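# Set the carton squarely on the raised block

## Task

Place the carton on top of the raised block so that no part of it sticks out past the block's edges, and make sure it stays there by itself rather than being held by the robot; then switch off the suction and withdraw the tool.

## Robot and tools

Robot: one arm fixed to a base, which may sit slightly tilted on a mount, carrying a vacuum tool instead of fingers. The tool has four suction cups, each 36 mm across, split into two air channels. The reference point, called the cup point, is the centre of the four cup rims when nothing touches them. The cups point along the cup point's own +z axis. In the cup point's frame the cups are at x = -35 and +35 mm; channel a's pair is at y = -70 mm and channel b's pair at y = +70 mm. The tool body reaches 148 mm to each side along that y axis, so allow for it near obstacles.

Scene frame: origin on the table surface directly beneath the arm's base, +z upward, +y to the left when facing along +x. Positions are in metres, orientations are quaternions written w first (qw, qx, qy, qz). Reported positions get less accurate far from the base.

A row is 9 numbers: x, y, z, qw, qx, qy, qz, suction_a, suction_b. The first seven are an absolute target pose for the cup point in the scene frame, not an offset. The last two are vacuum levels from -1 to 1: 1 is full vacuum (about 75 kPa under ambient), a fraction asks for that fraction, and 0.01 or less is off. Each channel keeps its last setting. Repeat the wanted quaternion in every row; the one in the last result may have drifted.

execute_actions: argument actions, a list with zero or one entry, plus optional pictures (true/false). An empty list only reports the state. An entry with rows (1 to 15 rows) and optional steps (1 to 15, default 15) plays one row per control step of 1/30 s, repeating the final row if steps outnumber rows. An entry with only steps (up to 300) is a wait that ends that many steps after the previous result, with your thinking time counted in. A call is rejected, and nothing is sent, if any target lies over 0.6 m from the last reported position along any cup point axis. Every step, the commanded pose is trimmed to within 100 mm and 16 degrees of the measured pose; after the action the arm only continues to that trimmed pose, so read the result and send the remainder. Motion lags commands by about 0.17 s. Position wins over orientation if both cannot be met.

move: target is one row (absolute pose; its suction values are applied at the start). speed in m/s, 0.002 to 0.5, default 0.25; rotation is capped at twice that in rad/s. The straight path lasts 0.5 to 10 s and stops at 10 s even if short. It does not avoid obstacles, and the real arm may lag, stray or overshoot the speed, especially near full extension. Optional stop_force in N, 9 to 40, not allowed in the first 0.2 s of a scene: the path halts when the wrist sensor reads that much extra push opposing the motion for two steps, then the arm backs up two steps and holds. Use it only with a very low speed, and not on moves that rotate the tool; omit it when lifting away from something you are pressing on. The arm is stiff, so aiming even slightly into a rigid surface without stop_force risks a fault. The result adds a move line: done, off_target, moving, held, fault or contact (contact means stop_force triggered), plus limits such as paced (pose was trimmed) or held (some steps blocked), and the distance left to target.

wait: seconds from 0 to 10; nothing new is sent.

zoom_image: camera is cam_high or cam_wrist; region is [x0, y0, x1, y1] in image pixels from the top-left, at most 504 by 504. Both cameras give 504x504 images.

finished_scene: scene is the number of the current scene. It is final and reports whether the goal was met.

Reading results: the state line gives cup point pose and velocities. Hand target shows where the controller is heading. A pose unreachable line or HELD marks steps the clearance check altered or blocked (the base mount counts as arm). suction_measured_a and suction_measured_b show achieved vacuum; near 0 means no seal. part_present_a/b turn 1 at 0.54 and back to 0 below 0.49. A good seal settles up to 0.17 below the command (0.27 with both channels on). Wrist force and Wrist torque are in the cup point's axes, pointing from a touched surface back into the arm, with offsets up to about 4 N, noise up to 2.4 N, and saturation near 50 N. Joint torques are raw drive outputs with offsets and are not reliable contact gauges. MOTOR HOT appears at 70 °C; at 85 °C the brakes engage until cooled.

Gripping: press both rims of a channel flat onto a smooth face of the carton, away from edges, seams and holes. If a channel is on while one of its cups touches nothing, it draws all the pump's flow and the other channel loses vacuum. Under vacuum the cups compress, so the part rides up to about 12 mm nearer the tool. To release, lower the carton until it rests on the block, switch both channels off, then lift at least 15 mm. A cup sealed on the table pins the tool; turn that channel off.

Avoid: contact torque over a joint's limit (133 N m for the three big joints, 24.9 N m for the wrists, a held part's weight included) or any external force of 150 N, each of which stops the arm for 10 s; fast impacts; dropping or sliding the carton; anything leaving the table. Loose objects may occasionally get nudged by outside pushes.

Each tool is called after ">>>" in YAML: its name, and indented under it one key for each argument.

## Session

>>> execute_actions:
  actions: []

Scene clock: 0.00 s of 5300.00 s.
end_effector_position=(+0.4294, -0.0082, +0.4006) suction_measured_a=0.01 part_present_a=0 suction_measured_b=0.01 part_present_b=0 end_effector_quat_wxyz=(-0.001, +0.009, +1.000, -0.000) end_effector_velocity=(-0.000, +0.000, -0.000) end_effector_angular_velocity=(-0.000, +0.000, +0.000)
Joint positions: [-0.316 -1.768  1.731 -1.533 -1.572  1.255]
Joint velocities: [ 0.001  0.     0.     0.    -0.     0.001]
Joint torques (N m, as the arm reports them, + toward a larger angle): no reading
Wrist force (N, on the end effector, along its own x y z axes, offset not removed): no reading
Wrist torque (N m, same axes, about the end effector's origin, offset not removed): no reading
Hand target: +0.429, -0.008, +0.401; -0.001, +0.009, +1.000, -0.000

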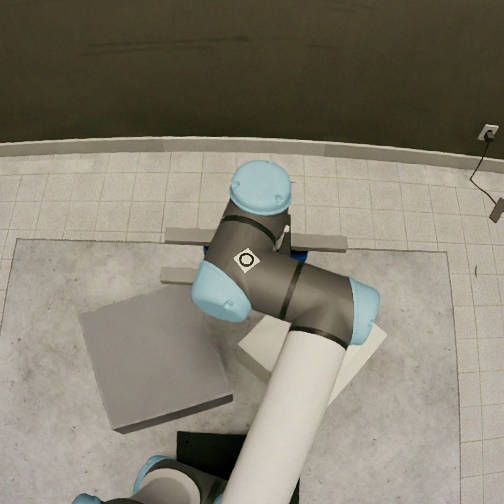

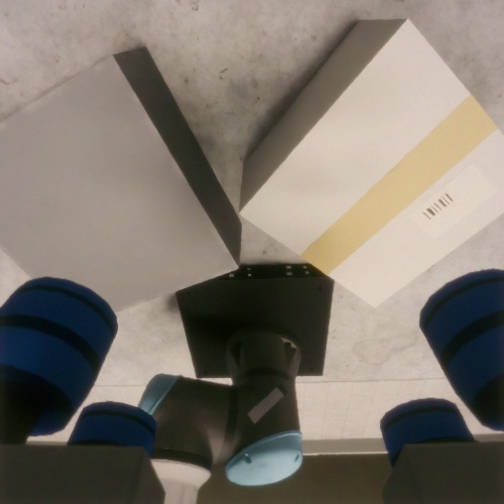

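>>> move:
  target: [0.40,-0.154,0.36,0,0.3256,0.9455,0,0,0]
  speed: 0.4

Scene clock: 23.13 s of 5300.00 s.
end_effector_position=(+0.3999, -0.1540, +0.3600) suction_measured_a=0.01 part_present_a=0 suction_measured_b=0.01 part_present_b=0 end_effector_quat_wxyz=(-0.000, +0.325, +0.946, +0.000) end_effector_velocity=(-0.000, -0.002, -0.000) end_effector_angular_velocity=(-0.001, +0.000, -0.005)
Joint positions: [-0.666 -1.769  1.836 -1.637 -1.571  1.55 ]
Joint velocities: [-0.003  0.001  0.    -0.002 -0.001  0.002]
Joint torques (N m, as the arm reports them, + toward a larger angle): [-14.7   -9.84 -23.72  -5.19   2.56   1.31]
Wrist force (N, on the end effector, along its own x y z axes, offset not removed): [-2.9 -6.0 -0.2]
Wrist torque (N m, same axes, about the end effector's origin, offset not removed): [-0.92 0.41 0.04]
Hand target: +0.400, -0.154, +0.360; -0.000, +0.326, +0.946, +0.000
Off the commanded pose: 0.000 m, 0 deg.
After step 90, 18.77 s passed at rest.
move: done

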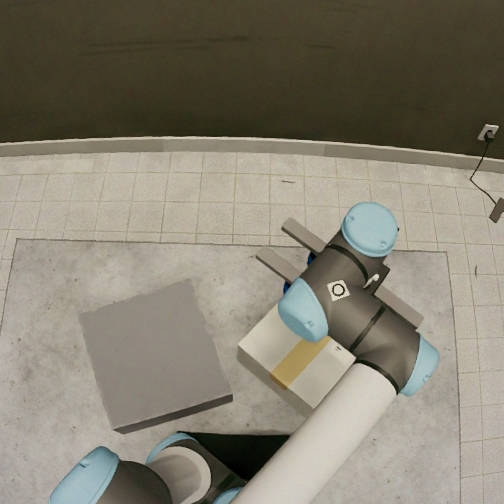

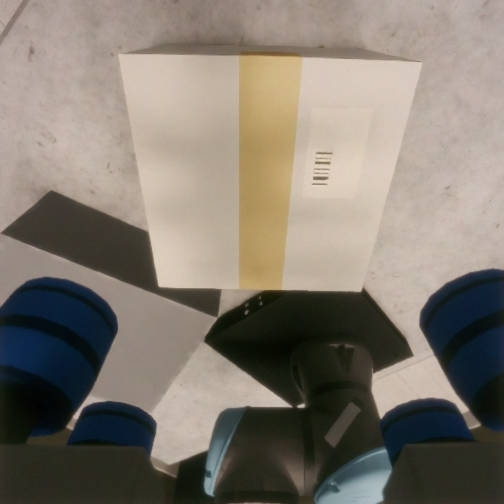

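>>> move:
  target: [0.391,-0.147,0.19,0,0.3256,0.9455,0,0,0]
  speed: 0.3

>>> move:
  target: [0.391,-0.147,0.13,0,0.3256,0.9455,0,1,1]
  speed: 0.02
  stop_force: 12

Scene clock: 33.10 s of 5300.00 s.
end_effector_position=(+0.3910, -0.1471, +0.1901) suction_measured_a=0.01 part_present_a=0 suction_measured_b=0.01 part_present_b=0 end_effector_quat_wxyz=(-0.000, +0.326, +0.945, -0.000) end_effector_velocity=(+0.001, +0.000, -0.002) end_effector_angular_velocity=(+0.001, -0.001, +0.000)
Joint positions: [-0.666 -1.665  2.207 -2.113 -1.571  1.55 ]
Joint velocities: [ 0.001  0.003  0.002 -0.006  0.001  0.   ]
Joint torques (N m, as the arm reports them, + toward a larger angle): [ 12.64  -9.51 -20.37  -5.16   3.05   1.46]
Wrist force (N, on the end effector, along its own x y z axes, offset not removed): [-1.0 -2.1 2.1]
Wrist torque (N m, same axes, about the end effector's origin, offset not removed): [-0.27 0.26 -0.03]
Hand target: +0.391, -0.147, +0.190; -0.000, +0.326, +0.946, +0.000
Off the commanded pose: 0.000 m, 0 deg.
After step 90, 5.80 s passed at rest.
move: done

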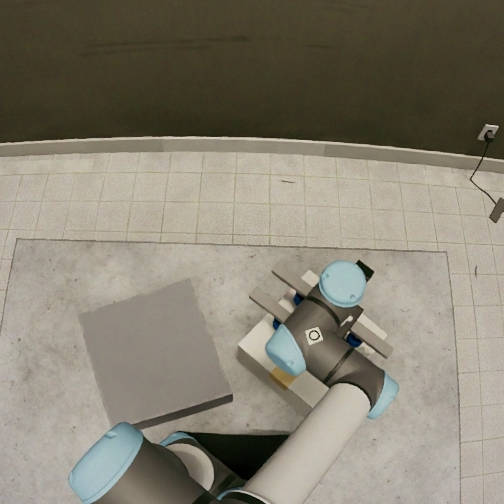

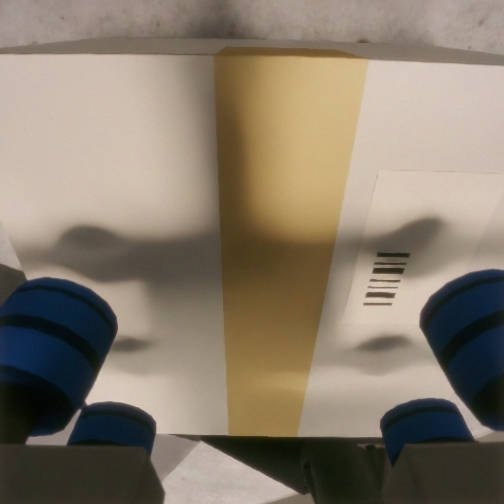

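Scene clock: 45.83 s of 5300.00 s.
end_effector_position=(+0.3919, -0.1477, +0.1408) suction_measured_a=0.88 part_present_a=1 suction_measured_b=0.88 part_present_b=1 end_effector_quat_wxyz=(+0.002, +0.326, +0.946, -0.001) end_effector_velocity=(+0.000, +0.000, +0.000) end_effector_angular_velocity=(+0.000, +0.000, +0.000)
Joint positions: [-0.666 -1.577  2.282 -2.28  -1.571  1.55 ]
Joint velocities: [ 0.001 -0.    -0.     0.    -0.     0.   ]
Joint torques (N m, as the arm reports them, + toward a larger angle): [ -0.82 -25.07 -24.5   -3.42   0.17  -0.04]
Wrist force (N, on the end effector, along its own x y z axes, offset not removed): [8.2 -0.2 -37.6]
Wrist torque (N m, same axes, about the end effector's origin, offset not removed): [1.44 3.25 0.03]
Hand target: +0.392, -0.148, +0.141; +0.002, +0.326, +0.946, -0.001
Off the commanded pose: 0.011 m, 0 deg.
FORCE FAULT: contact force on the arm reached its limit, and the arm stopped for 10 seconds. The contact can be on any part of the arm, not only on its tool. The arm's remaining commands of this call were not run. The arm holds still and accepts commands again. Move the arm away from the contact; if what it grips holds it there, let go first. Pushing or pulling that hard again can fault the arm again.
move: fault (stop_force had ended the path)

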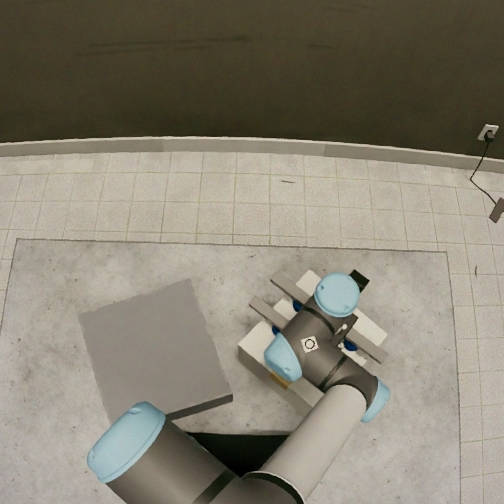

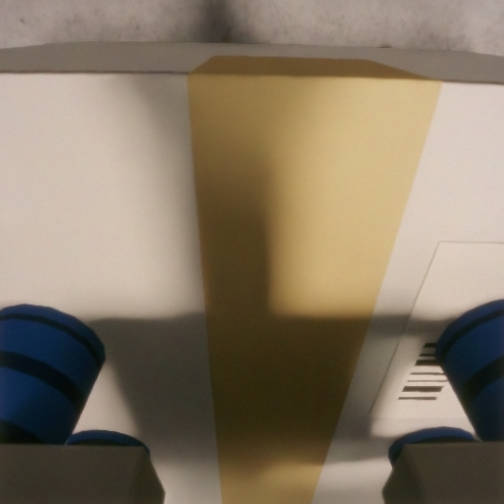

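>>> move:
  target: [0.392,-0.148,0.31,0,0.34,0.9404,0,1,1]
  speed: 0.15

>>> move:
  target: [0.332,0.21,0.31,0,0.555,0.832,0,1,1]
  speed: 0.2

>>> move:
  target: [0.332,0.21,0.275,0,0.555,0.832,0,1,1]
  speed: 0.05

Scene clock: 85.60 s of 5300.00 s.
end_effector_position=(+0.3920, -0.1479, +0.3100) suction_measured_a=0.88 part_present_a=1 suction_measured_b=0.88 part_present_b=1 end_effector_quat_wxyz=(+0.000, +0.340, +0.940, +0.000) end_effector_velocity=(-0.000, +0.000, +0.002) end_effector_angular_velocity=(+0.001, +0.001, -0.002)
Joint positions: [-0.666 -1.778  1.972 -1.764 -1.571  1.58 ]
Joint velocities: [ 0.    -0.    -0.004  0.006 -0.     0.002]
Joint torques (N m, as the arm reports them, + toward a larger angle): [-15.25 -41.04 -49.33  -3.63   1.36   1.43]
Wrist force (N, on the end effector, along its own x y z axes, offset not removed): [-2.7 -6.1 19.4]
Wrist torque (N m, same axes, about the end effector's origin, offset not removed): [-0.79 0.57 0.02]
Hand target: +0.392, -0.148, +0.310; +0.000, +0.340, +0.940, -0.000
Off the commanded pose: 0.000 m, 0 deg.
move: done

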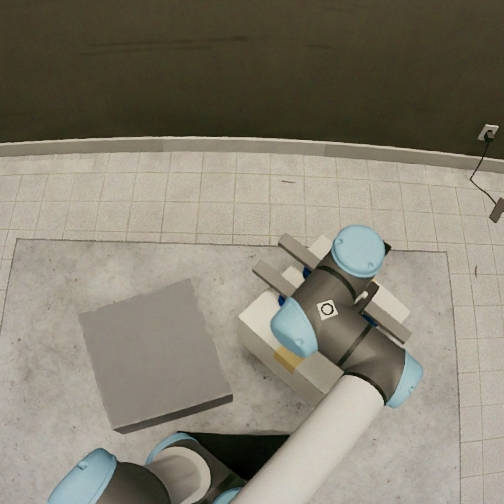

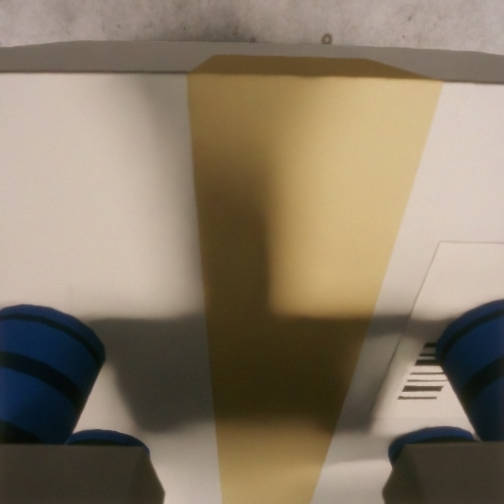

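Scene clock: 87.93 s of 5300.00 s.
end_effector_position=(+0.3322, +0.2102, +0.3100) suction_measured_a=0.88 part_present_a=1 suction_measured_b=0.88 part_present_b=1 end_effector_quat_wxyz=(+0.000, +0.555, +0.832, -0.000) end_effector_velocity=(+0.000, +0.002, +0.000) end_effector_angular_velocity=(-0.000, -0.001, -0.003)
Joint positions: [ 0.237 -1.848  2.023 -1.747 -1.572  2.966]
Joint velocities: [ 0.004  0.003 -0.002 -0.001 -0.001  0.007]
Joint torques (N m, as the arm reports them, + toward a larger angle): [ 11.64 -13.18 -48.    -7.11  -2.46   1.45]
Wrist force (N, on the end effector, along its own x y z axes, offset not removed): [-0.3 -3.5 20.5]
Wrist torque (N m, same axes, about the end effector's origin, offset not removed): [-0.49 0.23 0.06]
Hand target: +0.332, +0.210, +0.310; +0.001, +0.555, +0.832, -0.000
Off the commanded pose: 0.000 m, 0 deg.
move: done

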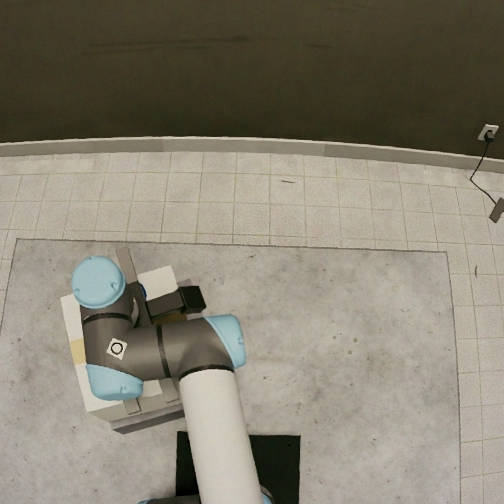

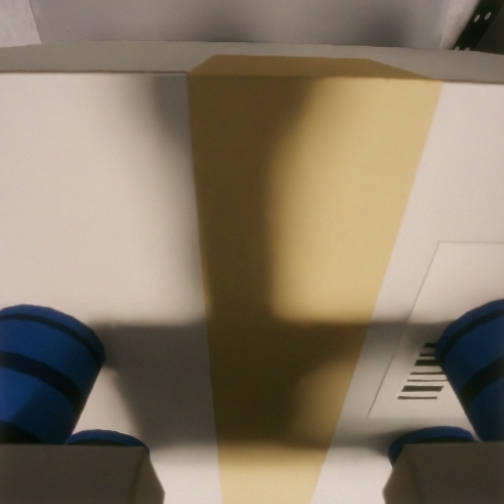

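Scene clock: 89.00 s of 5300.00 s.
end_effector_position=(+0.3320, +0.2100, +0.2751) suction_measured_a=0.88 part_present_a=1 suction_measured_b=0.88 part_present_b=1 end_effector_quat_wxyz=(+0.000, +0.555, +0.832, +0.000) end_effector_velocity=(+0.000, -0.000, -0.001) end_effector_angular_velocity=(+0.000, +0.000, -0.000)
Joint positions: [ 0.236 -1.828  2.1   -1.843 -1.571  2.965]
Joint velocities: [-0.     0.001  0.003 -0.004  0.    -0.   ]
Joint torques (N m, as the arm reports them, + toward a larger angle): [-14.13 -13.47 -33.2   -6.8    2.46  -1.5 ]
Wrist force (N, on the end effector, along its own x y z axes, offset not removed): [-2.8 -4.9 19.9]
Wrist torque (N m, same axes, about the end effector's origin, offset not removed): [-0.65 0.55 -0.08]
Hand target: +0.332, +0.210, +0.275; -0.000, +0.555, +0.832, -0.000
Off the commanded pose: 0.000 m, 0 deg.
move: done

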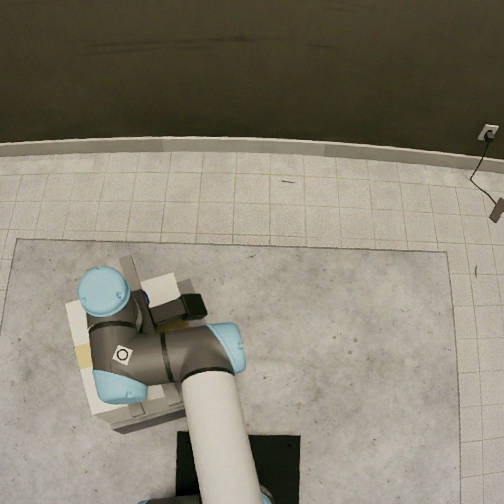

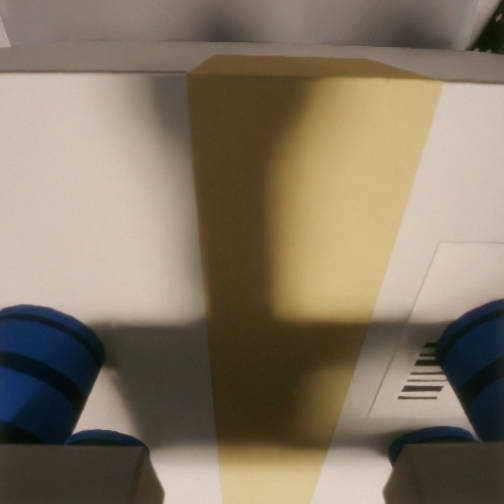

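>>> zoom_image:
  camera: "cam_wrist"
  region: [0,0,504,100]

>>> zoom_image:
  camera: "cam_high"
  region: [30,240,270,480]

Region (0, 0, 504, 100) of cam_wrist's 504x504 image, scaled by 1.000; it fills the top 100 rows of this view, and the rest is white.

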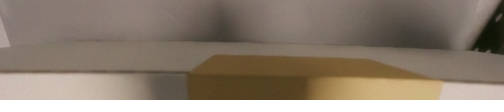

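Region (30, 240, 270, 480) of cam_high's 504x504 image, scaled by 2.100, with more detail than that image has.

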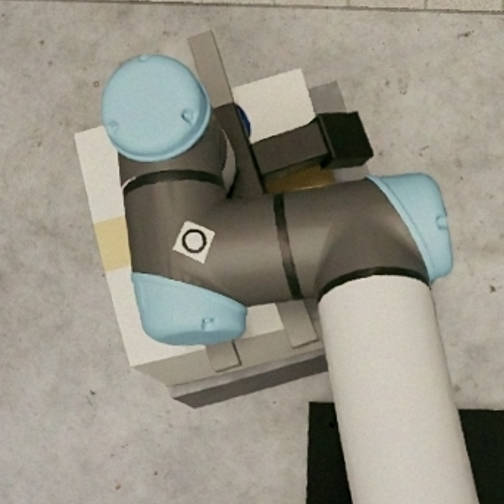

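>>> move:
  target: [0.344,0.206,0.258,0,0.555,0.832,0,1,1]
  speed: 0.04

>>> move:
  target: [0.344,0.206,0.232,0,0.555,0.832,0,1,1]
  speed: 0.004
  stop_force: 12

>>> zoom_image:
  camera: "cam_high"
  region: [30,240,270,480]

Scene clock: 110.77 s of 5300.00 s.
end_effector_position=(+0.3436, +0.2064, +0.2610) suction_measured_a=0.88 part_present_a=1 suction_measured_b=0.88 part_present_b=1 end_effector_quat_wxyz=(+0.001, +0.555, +0.832, +0.001) end_effector_velocity=(+0.000, +0.000, +0.000) end_effector_angular_velocity=(+0.000, -0.000, +0.000)
Joint positions: [ 0.221 -1.796  2.115 -1.893 -1.571  2.949]
Joint velocities: [ 0.  0.  0. -0. -0.  0.]
Joint torques (N m, as the arm reports them, + toward a larger angle): [ -0.92 -18.79 -29.02  -3.83   0.04   0.  ]
Wrist force (N, on the end effector, along its own x y z axes, offset not removed): [1.5 -1.6 -27.3]
Wrist torque (N m, same axes, about the end effector's origin, offset not removed): [4.52 0.04 0.35]
Hand target: +0.344, +0.206, +0.261; +0.001, +0.555, +0.832, +0.001
Off the commanded pose: 0.003 m, 0 deg.
FORCE FAULT: contact force on the arm reached its limit, and the arm stopped for 10 seconds. The contact can be on any part of the arm, not only on its tool. The arm's remaining commands of this call were not run. The arm holds still and accepts commands again. Move the arm away from the contact; if what it grips holds it there, let go first. Pushing or pulling that hard again can fault the arm again.
move: fault

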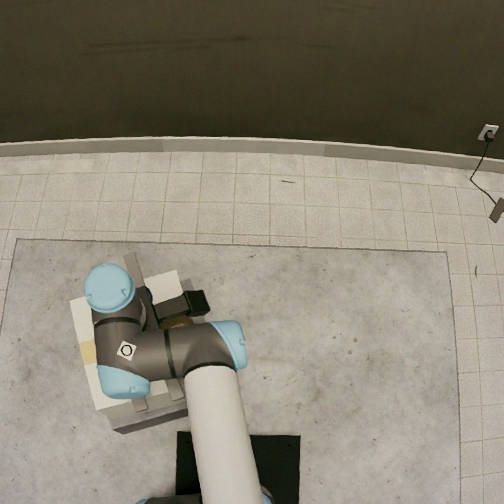

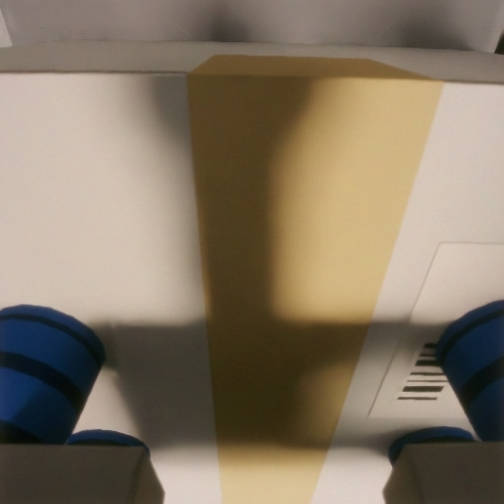

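not run: a fault stop came before this call.

Region (30, 240, 270, 480) of cam_high's 504x504 image, scaled by 2.100, with more detail than that image has.

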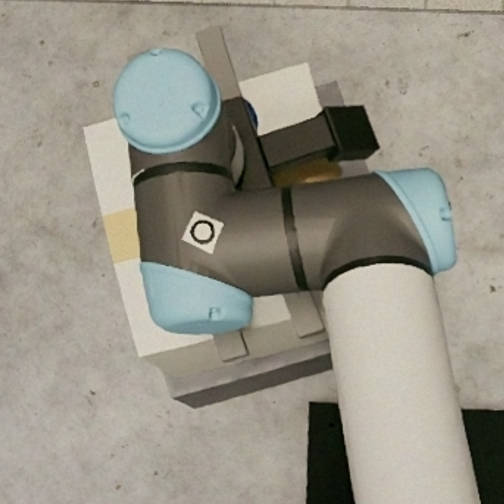

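>>> execute_actions:
  actions:
    - {"rows":[[0.3436,0.2064,0.263,0,0.555,0.832,0,0,0]],"steps":15}
  pictures: false

>>> move:
  target: [0.3436,0.2064,0.33,0,0.555,0.832,0,0,0]
  speed: 0.15

>>> move:
  target: [0.42,-0.06,0.45,0,0.555,0.832,0,0,0]
  speed: 0.3

>>> zoom_image:
  camera: "cam_high"
  region: [30,240,270,480]

Scene clock: 115.20 s of 5300.00 s.
end_effector_position=(+0.3436, +0.2064, +0.2631) suction_measured_a=0.01 part_present_a=0 suction_measured_b=0.01 part_present_b=0 end_effector_quat_wxyz=(+0.000, +0.555, +0.832, +0.000) end_effector_velocity=(+0.000, -0.000, +0.000) end_effector_angular_velocity=(-0.000, -0.000, -0.000)
Joint positions: [ 0.221 -1.796  2.109 -1.884 -1.571  2.95 ]
Joint velocities: [-0. -0. -0.  0. -0. -0.]
Joint torques (N m, as the arm reports them, + toward a larger angle): [-1.82  2.79 -9.8   3.29  0.1   1.46]
Wrist force (N, on the end effector, along its own x y z axes, offset not removed): [-1.3 -5.8 -50.0]
Wrist torque (N m, same axes, about the end effector's origin, offset not removed): [-0.32 0.34 -0.15]
Hand target: +0.344, +0.206, +0.263; +0.000, +0.555, +0.832, +0.000
Off the commanded pose: 0.000 m, 0 deg.
Steps of this call (steps 1 to 118: nothing new was sent; steps 119 to 133: all 15 steps of this action). Readings (end_effector_position | what the end effector reports):
119: (+0.3436, +0.2064, +0.2611) | suction_measured_a=0.31 part_present_a=0 suction_measured_b=0.33 part_present_b=0
120: (+0.3438, +0.2065, +0.2616) | suction_measured_a=0.01 part_present_a=0 suction_measured_b=0.01 part_present_b=0
122: (+0.3439, +0.2065, +0.2625) | suction_measured_a=0.01 part_present_a=0 suction_measured_b=0.01 part_present_b=0
126: (+0.3437, +0.2064, +0.2630) | suction_measured_a=0.01 part_present_a=0 suction_measured_b=0.01 part_present_b=0
133: the state above

Scene clock: 116.37 s of 5300.00 s.
end_effector_position=(+0.3436, +0.2064, +0.3299) suction_measured_a=0.01 part_present_a=0 suction_measured_b=0.01 part_present_b=0 end_effector_quat_wxyz=(-0.000, +0.555, +0.832, +0.000) end_effector_velocity=(+0.000, +0.000, +0.002) end_effector_angular_velocity=(+0.001, +0.000, +0.001)
Joint positions: [ 0.221 -1.834  1.962 -1.699 -1.571  2.95 ]
Joint velocities: [-0.    -0.    -0.004  0.005  0.001 -0.001]
Joint torques (N m, as the arm reports them, + toward a larger angle): [  4.81 -29.74 -39.54  -1.29   0.41  -1.47]
Wrist force (N, on the end effector, along its own x y z axes, offset not removed): [-2.5 -4.5 1.3]
Wrist torque (N m, same axes, about the end effector's origin, offset not removed): [-0.57 0.28 0.13]
Hand target: +0.344, +0.206, +0.330; +0.000, +0.555, +0.832, +0.000
Off the commanded pose: 0.000 m, 0 deg.
move: done

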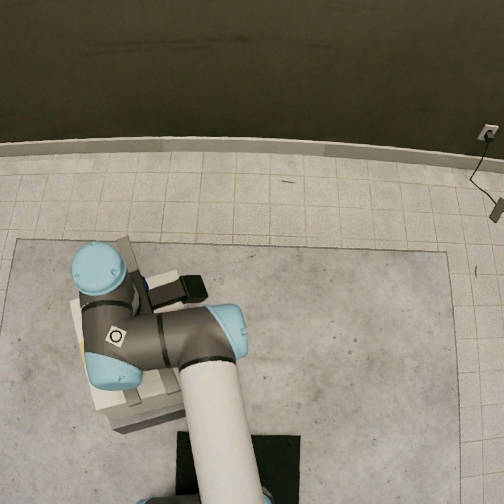

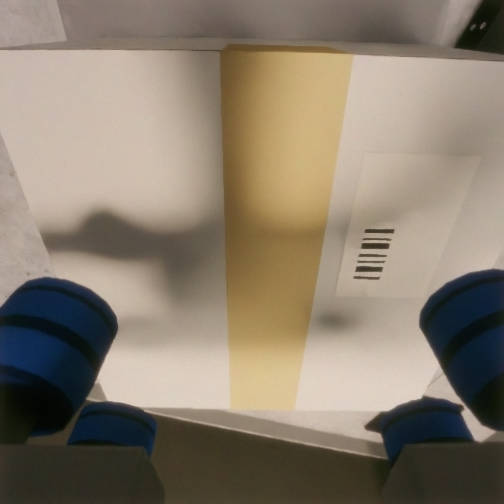

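Scene clock: 117.97 s of 5300.00 s.
end_effector_position=(+0.4198, -0.0601, +0.4499) suction_measured_a=0.01 part_present_a=0 suction_measured_b=0.01 part_present_b=0 end_effector_quat_wxyz=(-0.000, +0.555, +0.832, +0.000) end_effector_velocity=(+0.000, -0.001, +0.000) end_effector_angular_velocity=(+0.000, +0.001, +0.003)
Joint positions: [-0.444 -1.77   1.606 -1.407 -1.571  2.285]
Joint velocities: [-0.002  0.002 -0.003  0.002 -0.    -0.004]
Joint torques (N m, as the arm reports them, + toward a larger angle): [-14.18  -9.61 -39.14  -1.81   2.56  -1.45]
Wrist force (N, on the end effector, along its own x y z axes, offset not removed): [-5.0 -3.1 0.5]
Wrist torque (N m, same axes, about the end effector's origin, offset not removed): [-0.34 0.68 0.11]
Hand target: +0.420, -0.060, +0.450; -0.000, +0.555, +0.832, +0.000
Off the commanded pose: 0.000 m, 0 deg.
move: done

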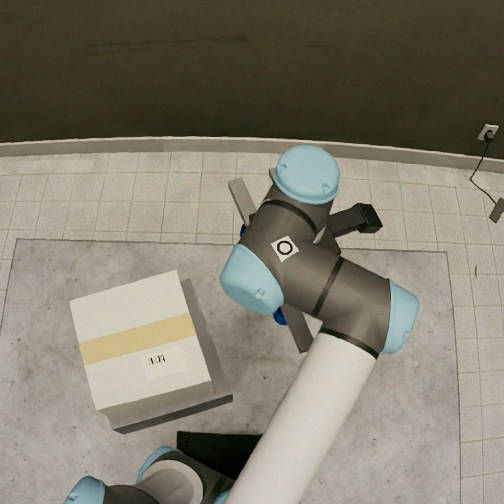

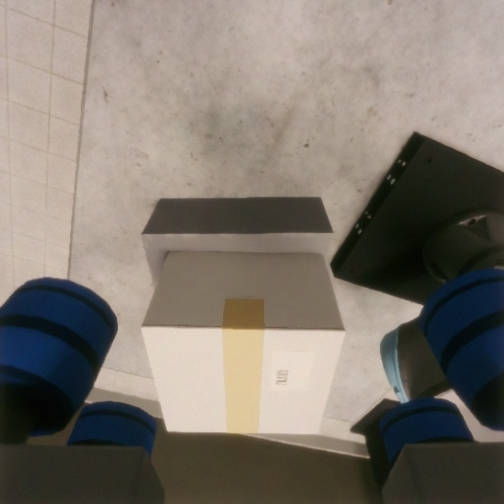

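Region (30, 240, 270, 480) of cam_high's 504x504 image, scaled by 2.100, with more detail than that image has.

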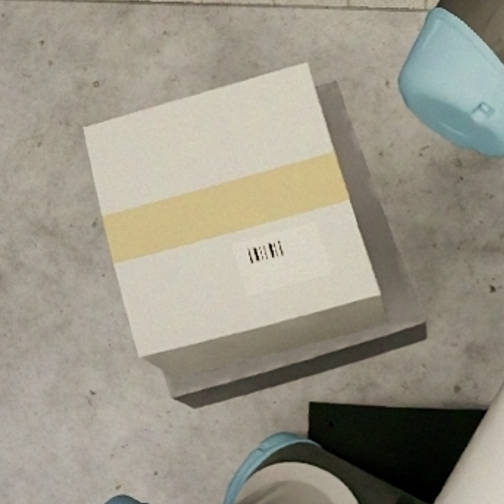

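>>> move:
  target: [0.3436,0.2064,0.29,0,0.555,0.832,0,0,0]
  speed: 0.3

>>> move:
  target: [0.3436,0.2064,0.269,0,0.555,0.832,0,1,1]
  speed: 0.02

Scene clock: 127.57 s of 5300.00 s.
end_effector_position=(+0.3437, +0.2065, +0.2901) suction_measured_a=0.01 part_present_a=0 suction_measured_b=0.01 part_present_b=0 end_effector_quat_wxyz=(+0.000, +0.555, +0.832, -0.000) end_effector_velocity=(+0.000, +0.001, -0.001) end_effector_angular_velocity=(-0.002, -0.001, -0.000)
Joint positions: [ 0.221 -1.815  2.052 -1.808 -1.572  2.95 ]
Joint velocities: [ 0.004  0.003 -0.    -0.003 -0.002  0.004]
Joint torques (N m, as the arm reports them, + toward a larger angle): [ 12.96  -4.94 -23.46  -5.83  -2.43   1.69]
Wrist force (N, on the end effector, along its own x y z axes, offset not removed): [-1.0 -3.9 0.0]
Wrist torque (N m, same axes, about the end effector's origin, offset not removed): [-0.46 0.09 -0.04]
Hand target: +0.344, +0.207, +0.290; +0.000, +0.555, +0.832, -0.000
Off the commanded pose: 0.000 m, 0 deg.
After step 90, 4.93 s passed at rest.
move: done

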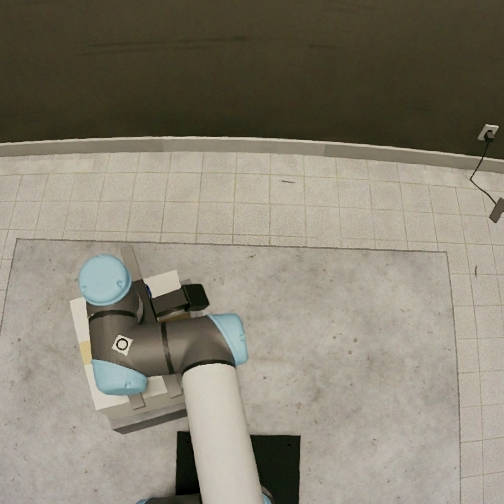

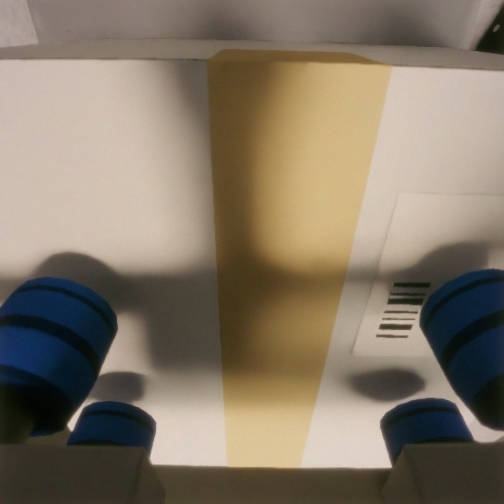

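Scene clock: 128.87 s of 5300.00 s.
end_effector_position=(+0.3436, +0.2064, +0.2691) suction_measured_a=0.43 part_present_a=0 suction_measured_b=0.43 part_present_b=0 end_effector_quat_wxyz=(-0.000, +0.555, +0.832, -0.000) end_effector_velocity=(+0.000, -0.000, -0.002) end_effector_angular_velocity=(-0.000, -0.001, -0.001)
Joint positions: [ 0.221 -1.801  2.096 -1.866 -1.571  2.95 ]
Joint velocities: [ 0.     0.001  0.003 -0.005 -0.001  0.001]
Joint torques (N m, as the arm reports them, + toward a larger angle): [-14.39 -13.66 -33.25  -7.87   2.34  -1.41]
Wrist force (N, on the end effector, along its own x y z axes, offset not removed): [-2.4 -4.3 18.9]
Wrist torque (N m, same axes, about the end effector's origin, offset not removed): [-0.58 0.51 -0.02]
Hand target: +0.344, +0.206, +0.269; -0.000, +0.555, +0.832, -0.000
Off the commanded pose: 0.000 m, 0 deg.
move: done

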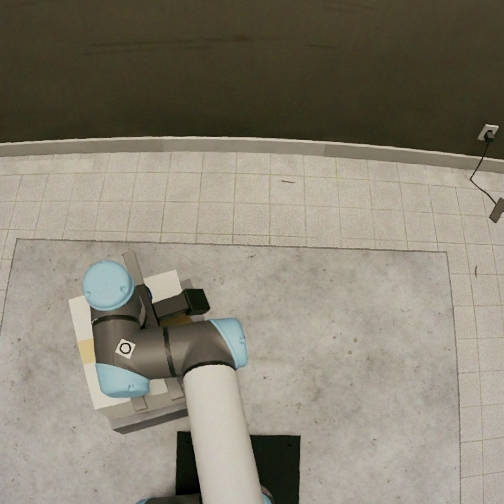

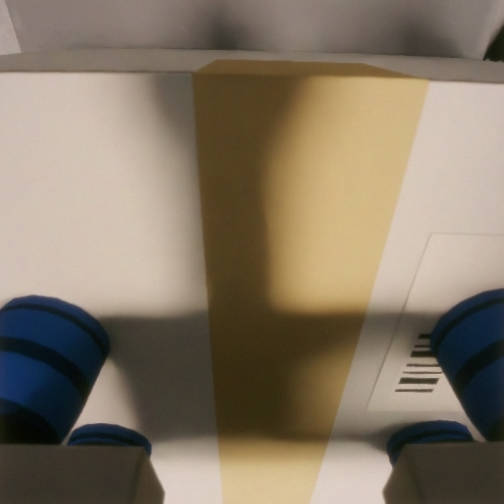

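>>> move:
  target: [0.3436,0.2064,0.274,0,0.555,0.832,0,1,1]
  speed: 0.01

>>> move:
  target: [0.3566,0.1954,0.274,0,0.555,0.832,0,1,1]
  speed: 0.03

>>> move:
  target: [0.3566,0.1954,0.2635,0,0.555,0.832,0,1,1]
  speed: 0.005
  stop_force: 12

Scene clock: 131.97 s of 5300.00 s.
end_effector_position=(+0.3436, +0.2064, +0.2739) suction_measured_a=0.88 part_present_a=1 suction_measured_b=0.88 part_present_b=1 end_effector_quat_wxyz=(-0.000, +0.555, +0.832, -0.000) end_effector_velocity=(+0.000, -0.000, +0.001) end_effector_angular_velocity=(-0.000, +0.000, +0.001)
Joint positions: [ 0.221 -1.805  2.086 -1.853 -1.571  2.95 ]
Joint velocities: [-0.    -0.001 -0.003  0.004 -0.    -0.001]
Joint torques (N m, as the arm reports them, + toward a larger angle): [  4.83 -37.16 -49.99  -3.78  -2.42  -0.05]
Wrist force (N, on the end effector, along its own x y z axes, offset not removed): [-2.3 -2.0 18.6]
Wrist torque (N m, same axes, about the end effector's origin, offset not removed): [-0.31 0.35 0.06]
Hand target: +0.344, +0.206, +0.274; +0.000, +0.555, +0.832, +0.000
Off the commanded pose: 0.000 m, 0 deg.
move: done

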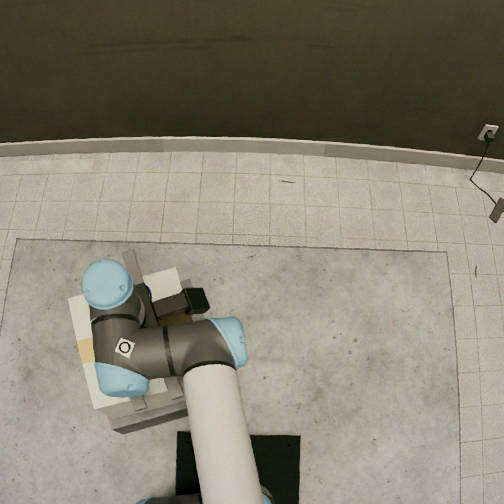

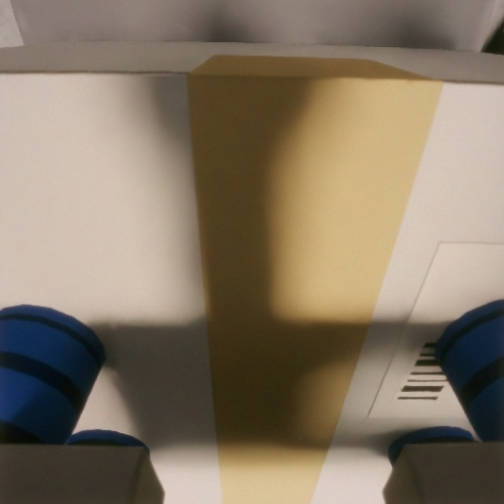

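Scene clock: 132.83 s of 5300.00 s.
end_effector_position=(+0.3565, +0.1955, +0.2740) suction_measured_a=0.88 part_present_a=1 suction_measured_b=0.88 part_present_b=1 end_effector_quat_wxyz=(+0.000, +0.555, +0.832, -0.000) end_effector_velocity=(+0.001, -0.001, +0.000) end_effector_angular_velocity=(+0.000, -0.001, +0.001)
Joint positions: [ 0.186 -1.789  2.074 -1.856 -1.571  2.915]
Joint velocities: [-0.003  0.002 -0.001 -0.001  0.    -0.004]
Joint torques (N m, as the arm reports them, + toward a larger angle): [-14.   -15.92 -48.44  -7.04  -1.72  -1.46]
Wrist force (N, on the end effector, along its own x y z axes, offset not removed): [-2.6 -3.4 18.2]
Wrist torque (N m, same axes, about the end effector's origin, offset not removed): [-0.45 0.44 0.05]
Hand target: +0.357, +0.195, +0.274; -0.000, +0.555, +0.832, -0.000
Off the commanded pose: 0.000 m, 0 deg.
move: done

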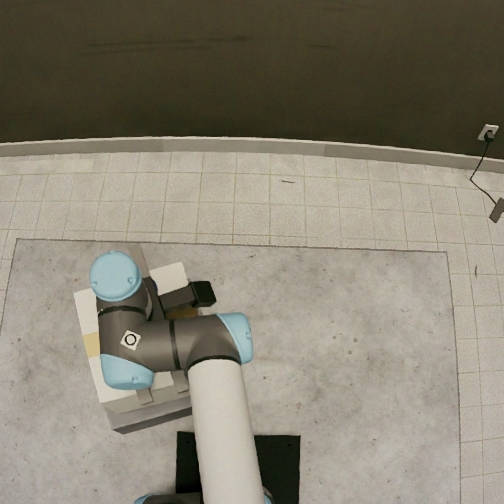

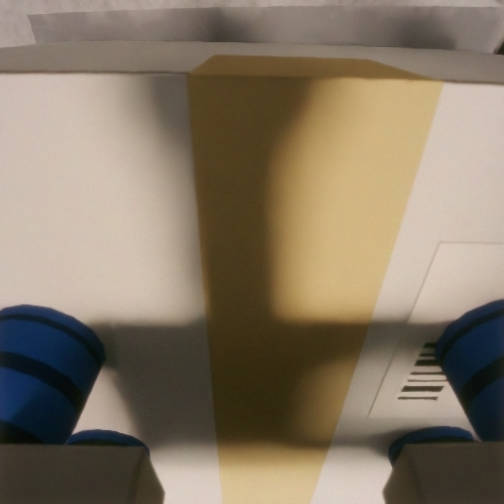

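Scene clock: 135.17 s of 5300.00 s.
end_effector_position=(+0.3566, +0.1954, +0.2636) suction_measured_a=0.88 part_present_a=1 suction_measured_b=0.88 part_present_b=1 end_effector_quat_wxyz=(+0.000, +0.555, +0.832, -0.000) end_effector_velocity=(-0.000, +0.000, -0.001) end_effector_angular_velocity=(-0.000, +0.001, -0.000)
Joint positions: [ 0.186 -1.78   2.096 -1.886 -1.571  2.915]
Joint velocities: [ 0.     0.001  0.002 -0.002 -0.     0.001]
Joint torques (N m, as the arm reports them, + toward a larger angle): [-14.53 -15.73 -30.5   -7.42   0.84  -1.54]
Wrist force (N, on the end effector, along its own x y z axes, offset not removed): [-3.1 -6.1 19.7]
Wrist torque (N m, same axes, about the end effector's origin, offset not removed): [-0.83 0.54 -0.09]
Hand target: +0.357, +0.195, +0.263; -0.000, +0.555, +0.832, -0.000
Off the commanded pose: 0.000 m, 0 deg.
move: done

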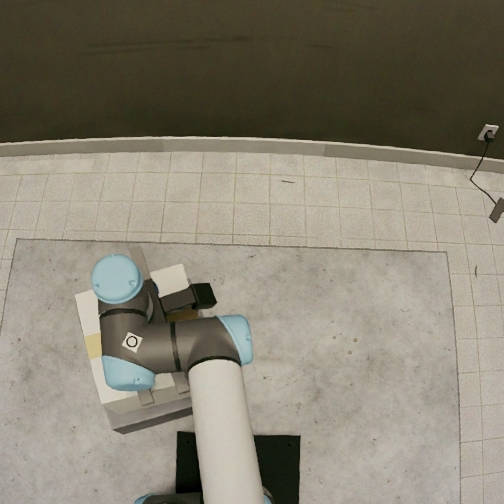

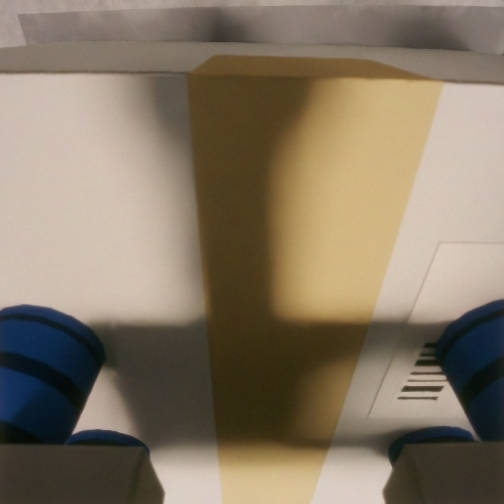

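>>> move:
  target: [0.3566,0.1954,0.2622,0,0.555,0.832,0,1,1]
  speed: 0.004

>>> execute_actions:
  actions:
    - {"rows":[[0.3566,0.1954,0.2622,0,0.555,0.832,0,0,0]],"steps":10}
  pictures: false

>>> move:
  target: [0.3566,0.1954,0.32,0,0.555,0.832,0,0,0]
  speed: 0.15

>>> move:
  target: [0.45,-0.04,0.45,0,0.555,0.832,0,0,0]
  speed: 0.3

>>> zoom_image:
  camera: "cam_high"
  region: [30,240,270,480]

Scene clock: 139.60 s of 5300.00 s.
end_effector_position=(+0.3566, +0.1954, +0.2622) suction_measured_a=0.88 part_present_a=1 suction_measured_b=0.88 part_present_b=1 end_effector_quat_wxyz=(-0.000, +0.555, +0.832, -0.000) end_effector_velocity=(+0.000, +0.000, -0.000) end_effector_angular_velocity=(+0.001, -0.000, -0.001)
Joint positions: [ 0.186 -1.779  2.098 -1.89  -1.571  2.915]
Joint velocities: [-0.     0.     0.001 -0.001  0.001  0.   ]
Joint torques (N m, as the arm reports them, + toward a larger angle): [-13.96 -15.79 -32.27  -7.07   2.46  -1.47]
Wrist force (N, on the end effector, along its own x y z axes, offset not removed): [-0.9 -3.9 19.6]
Wrist torque (N m, same axes, about the end effector's origin, offset not removed): [-0.60 0.29 0.01]
Hand target: +0.357, +0.195, +0.262; -0.000, +0.555, +0.832, -0.000
Off the commanded pose: 0.000 m, 0 deg.
move: done

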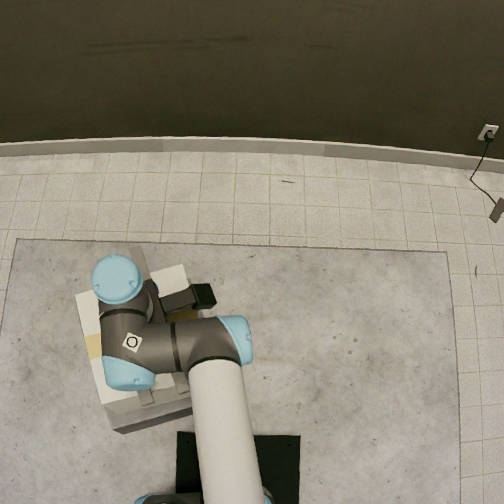

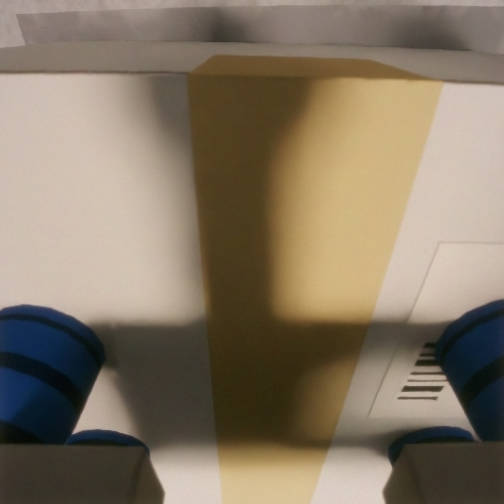

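Scene clock: 139.93 s of 5300.00 s.
end_effector_position=(+0.3568, +0.1954, +0.2625) suction_measured_a=0.01 part_present_a=0 suction_measured_b=0.01 part_present_b=0 end_effector_quat_wxyz=(+0.000, +0.555, +0.832, +0.000) end_effector_velocity=(-0.001, -0.000, -0.001) end_effector_angular_velocity=(-0.001, +0.005, -0.000)
Joint positions: [ 0.186 -1.779  2.098 -1.89  -1.571  2.915]
Joint velocities: [-0.    -0.     0.002  0.003  0.    -0.   ]
Joint torques (N m, as the arm reports them, + toward a larger angle): [-14.26  -1.6    5.7    2.89   2.03  -1.45]
Wrist force (N, on the end effector, along its own x y z axes, offset not removed): [1.1 -11.6 -50.0]
Wrist torque (N m, same axes, about the end effector's origin, offset not removed): [-0.94 0.21 -0.02]
Hand target: +0.357, +0.195, +0.262; +0.000, +0.555, +0.832, +0.000
Off the commanded pose: 0.000 m, 0 deg.
Steps of this call (steps 1 to 10: all 10 steps of this action). Readings (end_effector_position | what the end effector reports):
1: (+0.3566, +0.1954, +0.2622) | suction_measured_a=0.33 part_present_a=0 suction_measured_b=0.33 part_present_b=0
2: (+0.3568, +0.1954, +0.2624) | suction_measured_a=0.01 part_present_a=0 suction_measured_b=0.03 part_present_b=0
4: (+0.3569, +0.1955, +0.2625) | suction_measured_a=0.01 part_present_a=0 suction_measured_b=0.01 part_present_b=0
8: (+0.3568, +0.1954, +0.2625) | suction_measured_a=0.01 part_present_a=0 suction_measured_b=0.01 part_present_b=0
10: the state above

Scene clock: 141.07 s of 5300.00 s.
end_effector_position=(+0.3566, +0.1954, +0.3199) suction_measured_a=0.01 part_present_a=0 suction_measured_b=0.01 part_present_b=0 end_effector_quat_wxyz=(-0.000, +0.555, +0.832, +0.000) end_effector_velocity=(+0.000, +0.000, +0.002) end_effector_angular_velocity=(+0.001, -0.001, -0.001)
Joint positions: [ 0.186 -1.815  1.974 -1.73  -1.571  2.915]
Joint velocities: [-0.    -0.    -0.004  0.003  0.001  0.   ]
Joint torques (N m, as the arm reports them, + toward a larger angle): [  3.86 -30.67 -38.01  -1.66   1.71  -0.1 ]
Wrist force (N, on the end effector, along its own x y z axes, offset not removed): [-3.1 -2.5 -0.5]
Wrist torque (N m, same axes, about the end effector's origin, offset not removed): [-0.26 0.35 0.01]
Hand target: +0.357, +0.195, +0.320; +0.000, +0.555, +0.832, +0.000
Off the commanded pose: 0.000 m, 0 deg.
move: done

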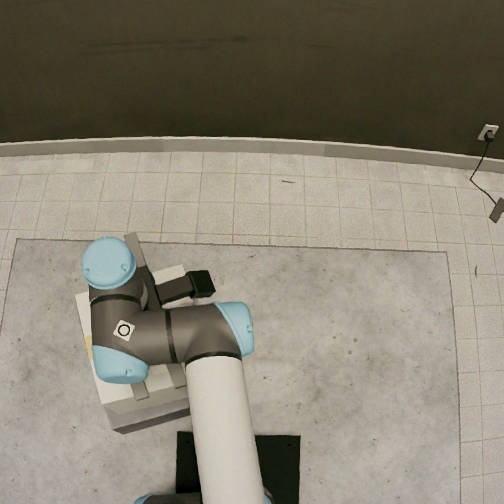

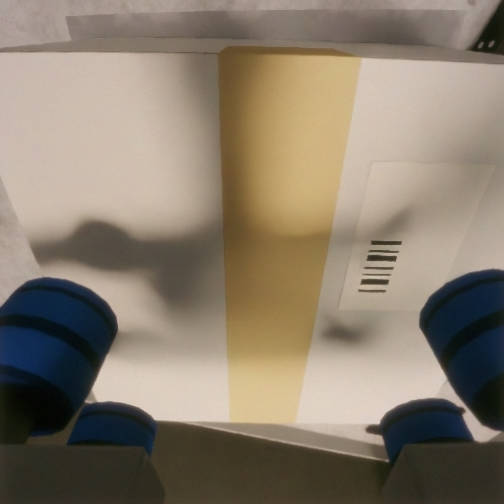

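Scene clock: 142.60 s of 5300.00 s.
end_effector_position=(+0.4498, -0.0401, +0.4499) suction_measured_a=0.01 part_present_a=0 suction_measured_b=0.01 part_present_b=0 end_effector_quat_wxyz=(-0.000, +0.555, +0.832, +0.000) end_effector_velocity=(+0.001, -0.002, +0.001) end_effector_angular_velocity=(+0.001, -0.000, -0.000)
Joint positions: [-0.37  -1.703  1.551 -1.419 -1.571  2.359]
Joint velocities: [-0.003  0.003 -0.005  0.002  0.001 -0.003]
Joint torques (N m, as the arm reports them, + toward a larger angle): [-13.97 -11.34 -41.37  -1.58   2.56  -1.4 ]
Wrist force (N, on the end effector, along its own x y z axes, offset not removed): [-2.6 -2.7 -2.0]
Wrist torque (N m, same axes, about the end effector's origin, offset not removed): [-0.46 0.48 -0.04]
Hand target: +0.450, -0.040, +0.450; -0.000, +0.555, +0.832, +0.000
Off the commanded pose: 0.000 m, 0 deg.
move: done

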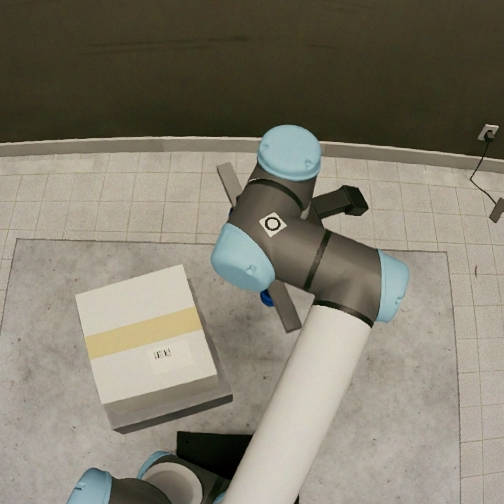

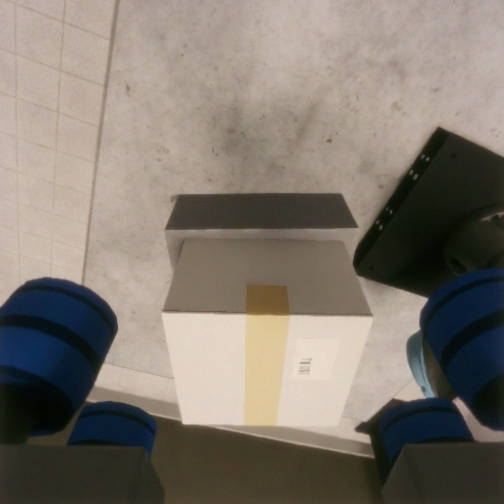

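Region (30, 240, 270, 480) of cam_high's 504x504 image, scaled by 2.100, with more detail than that image has.

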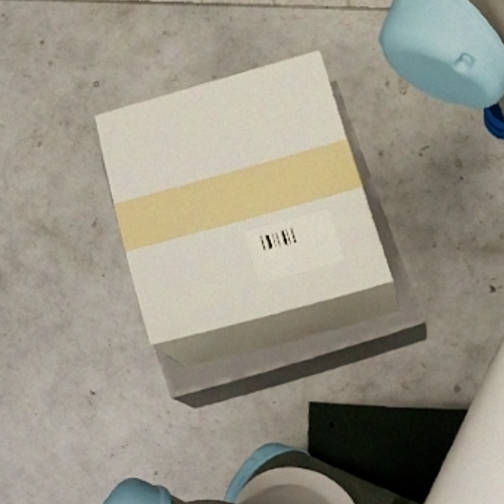

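>>> finished_scene:
  scene: 1

The scene is finished: the task was done.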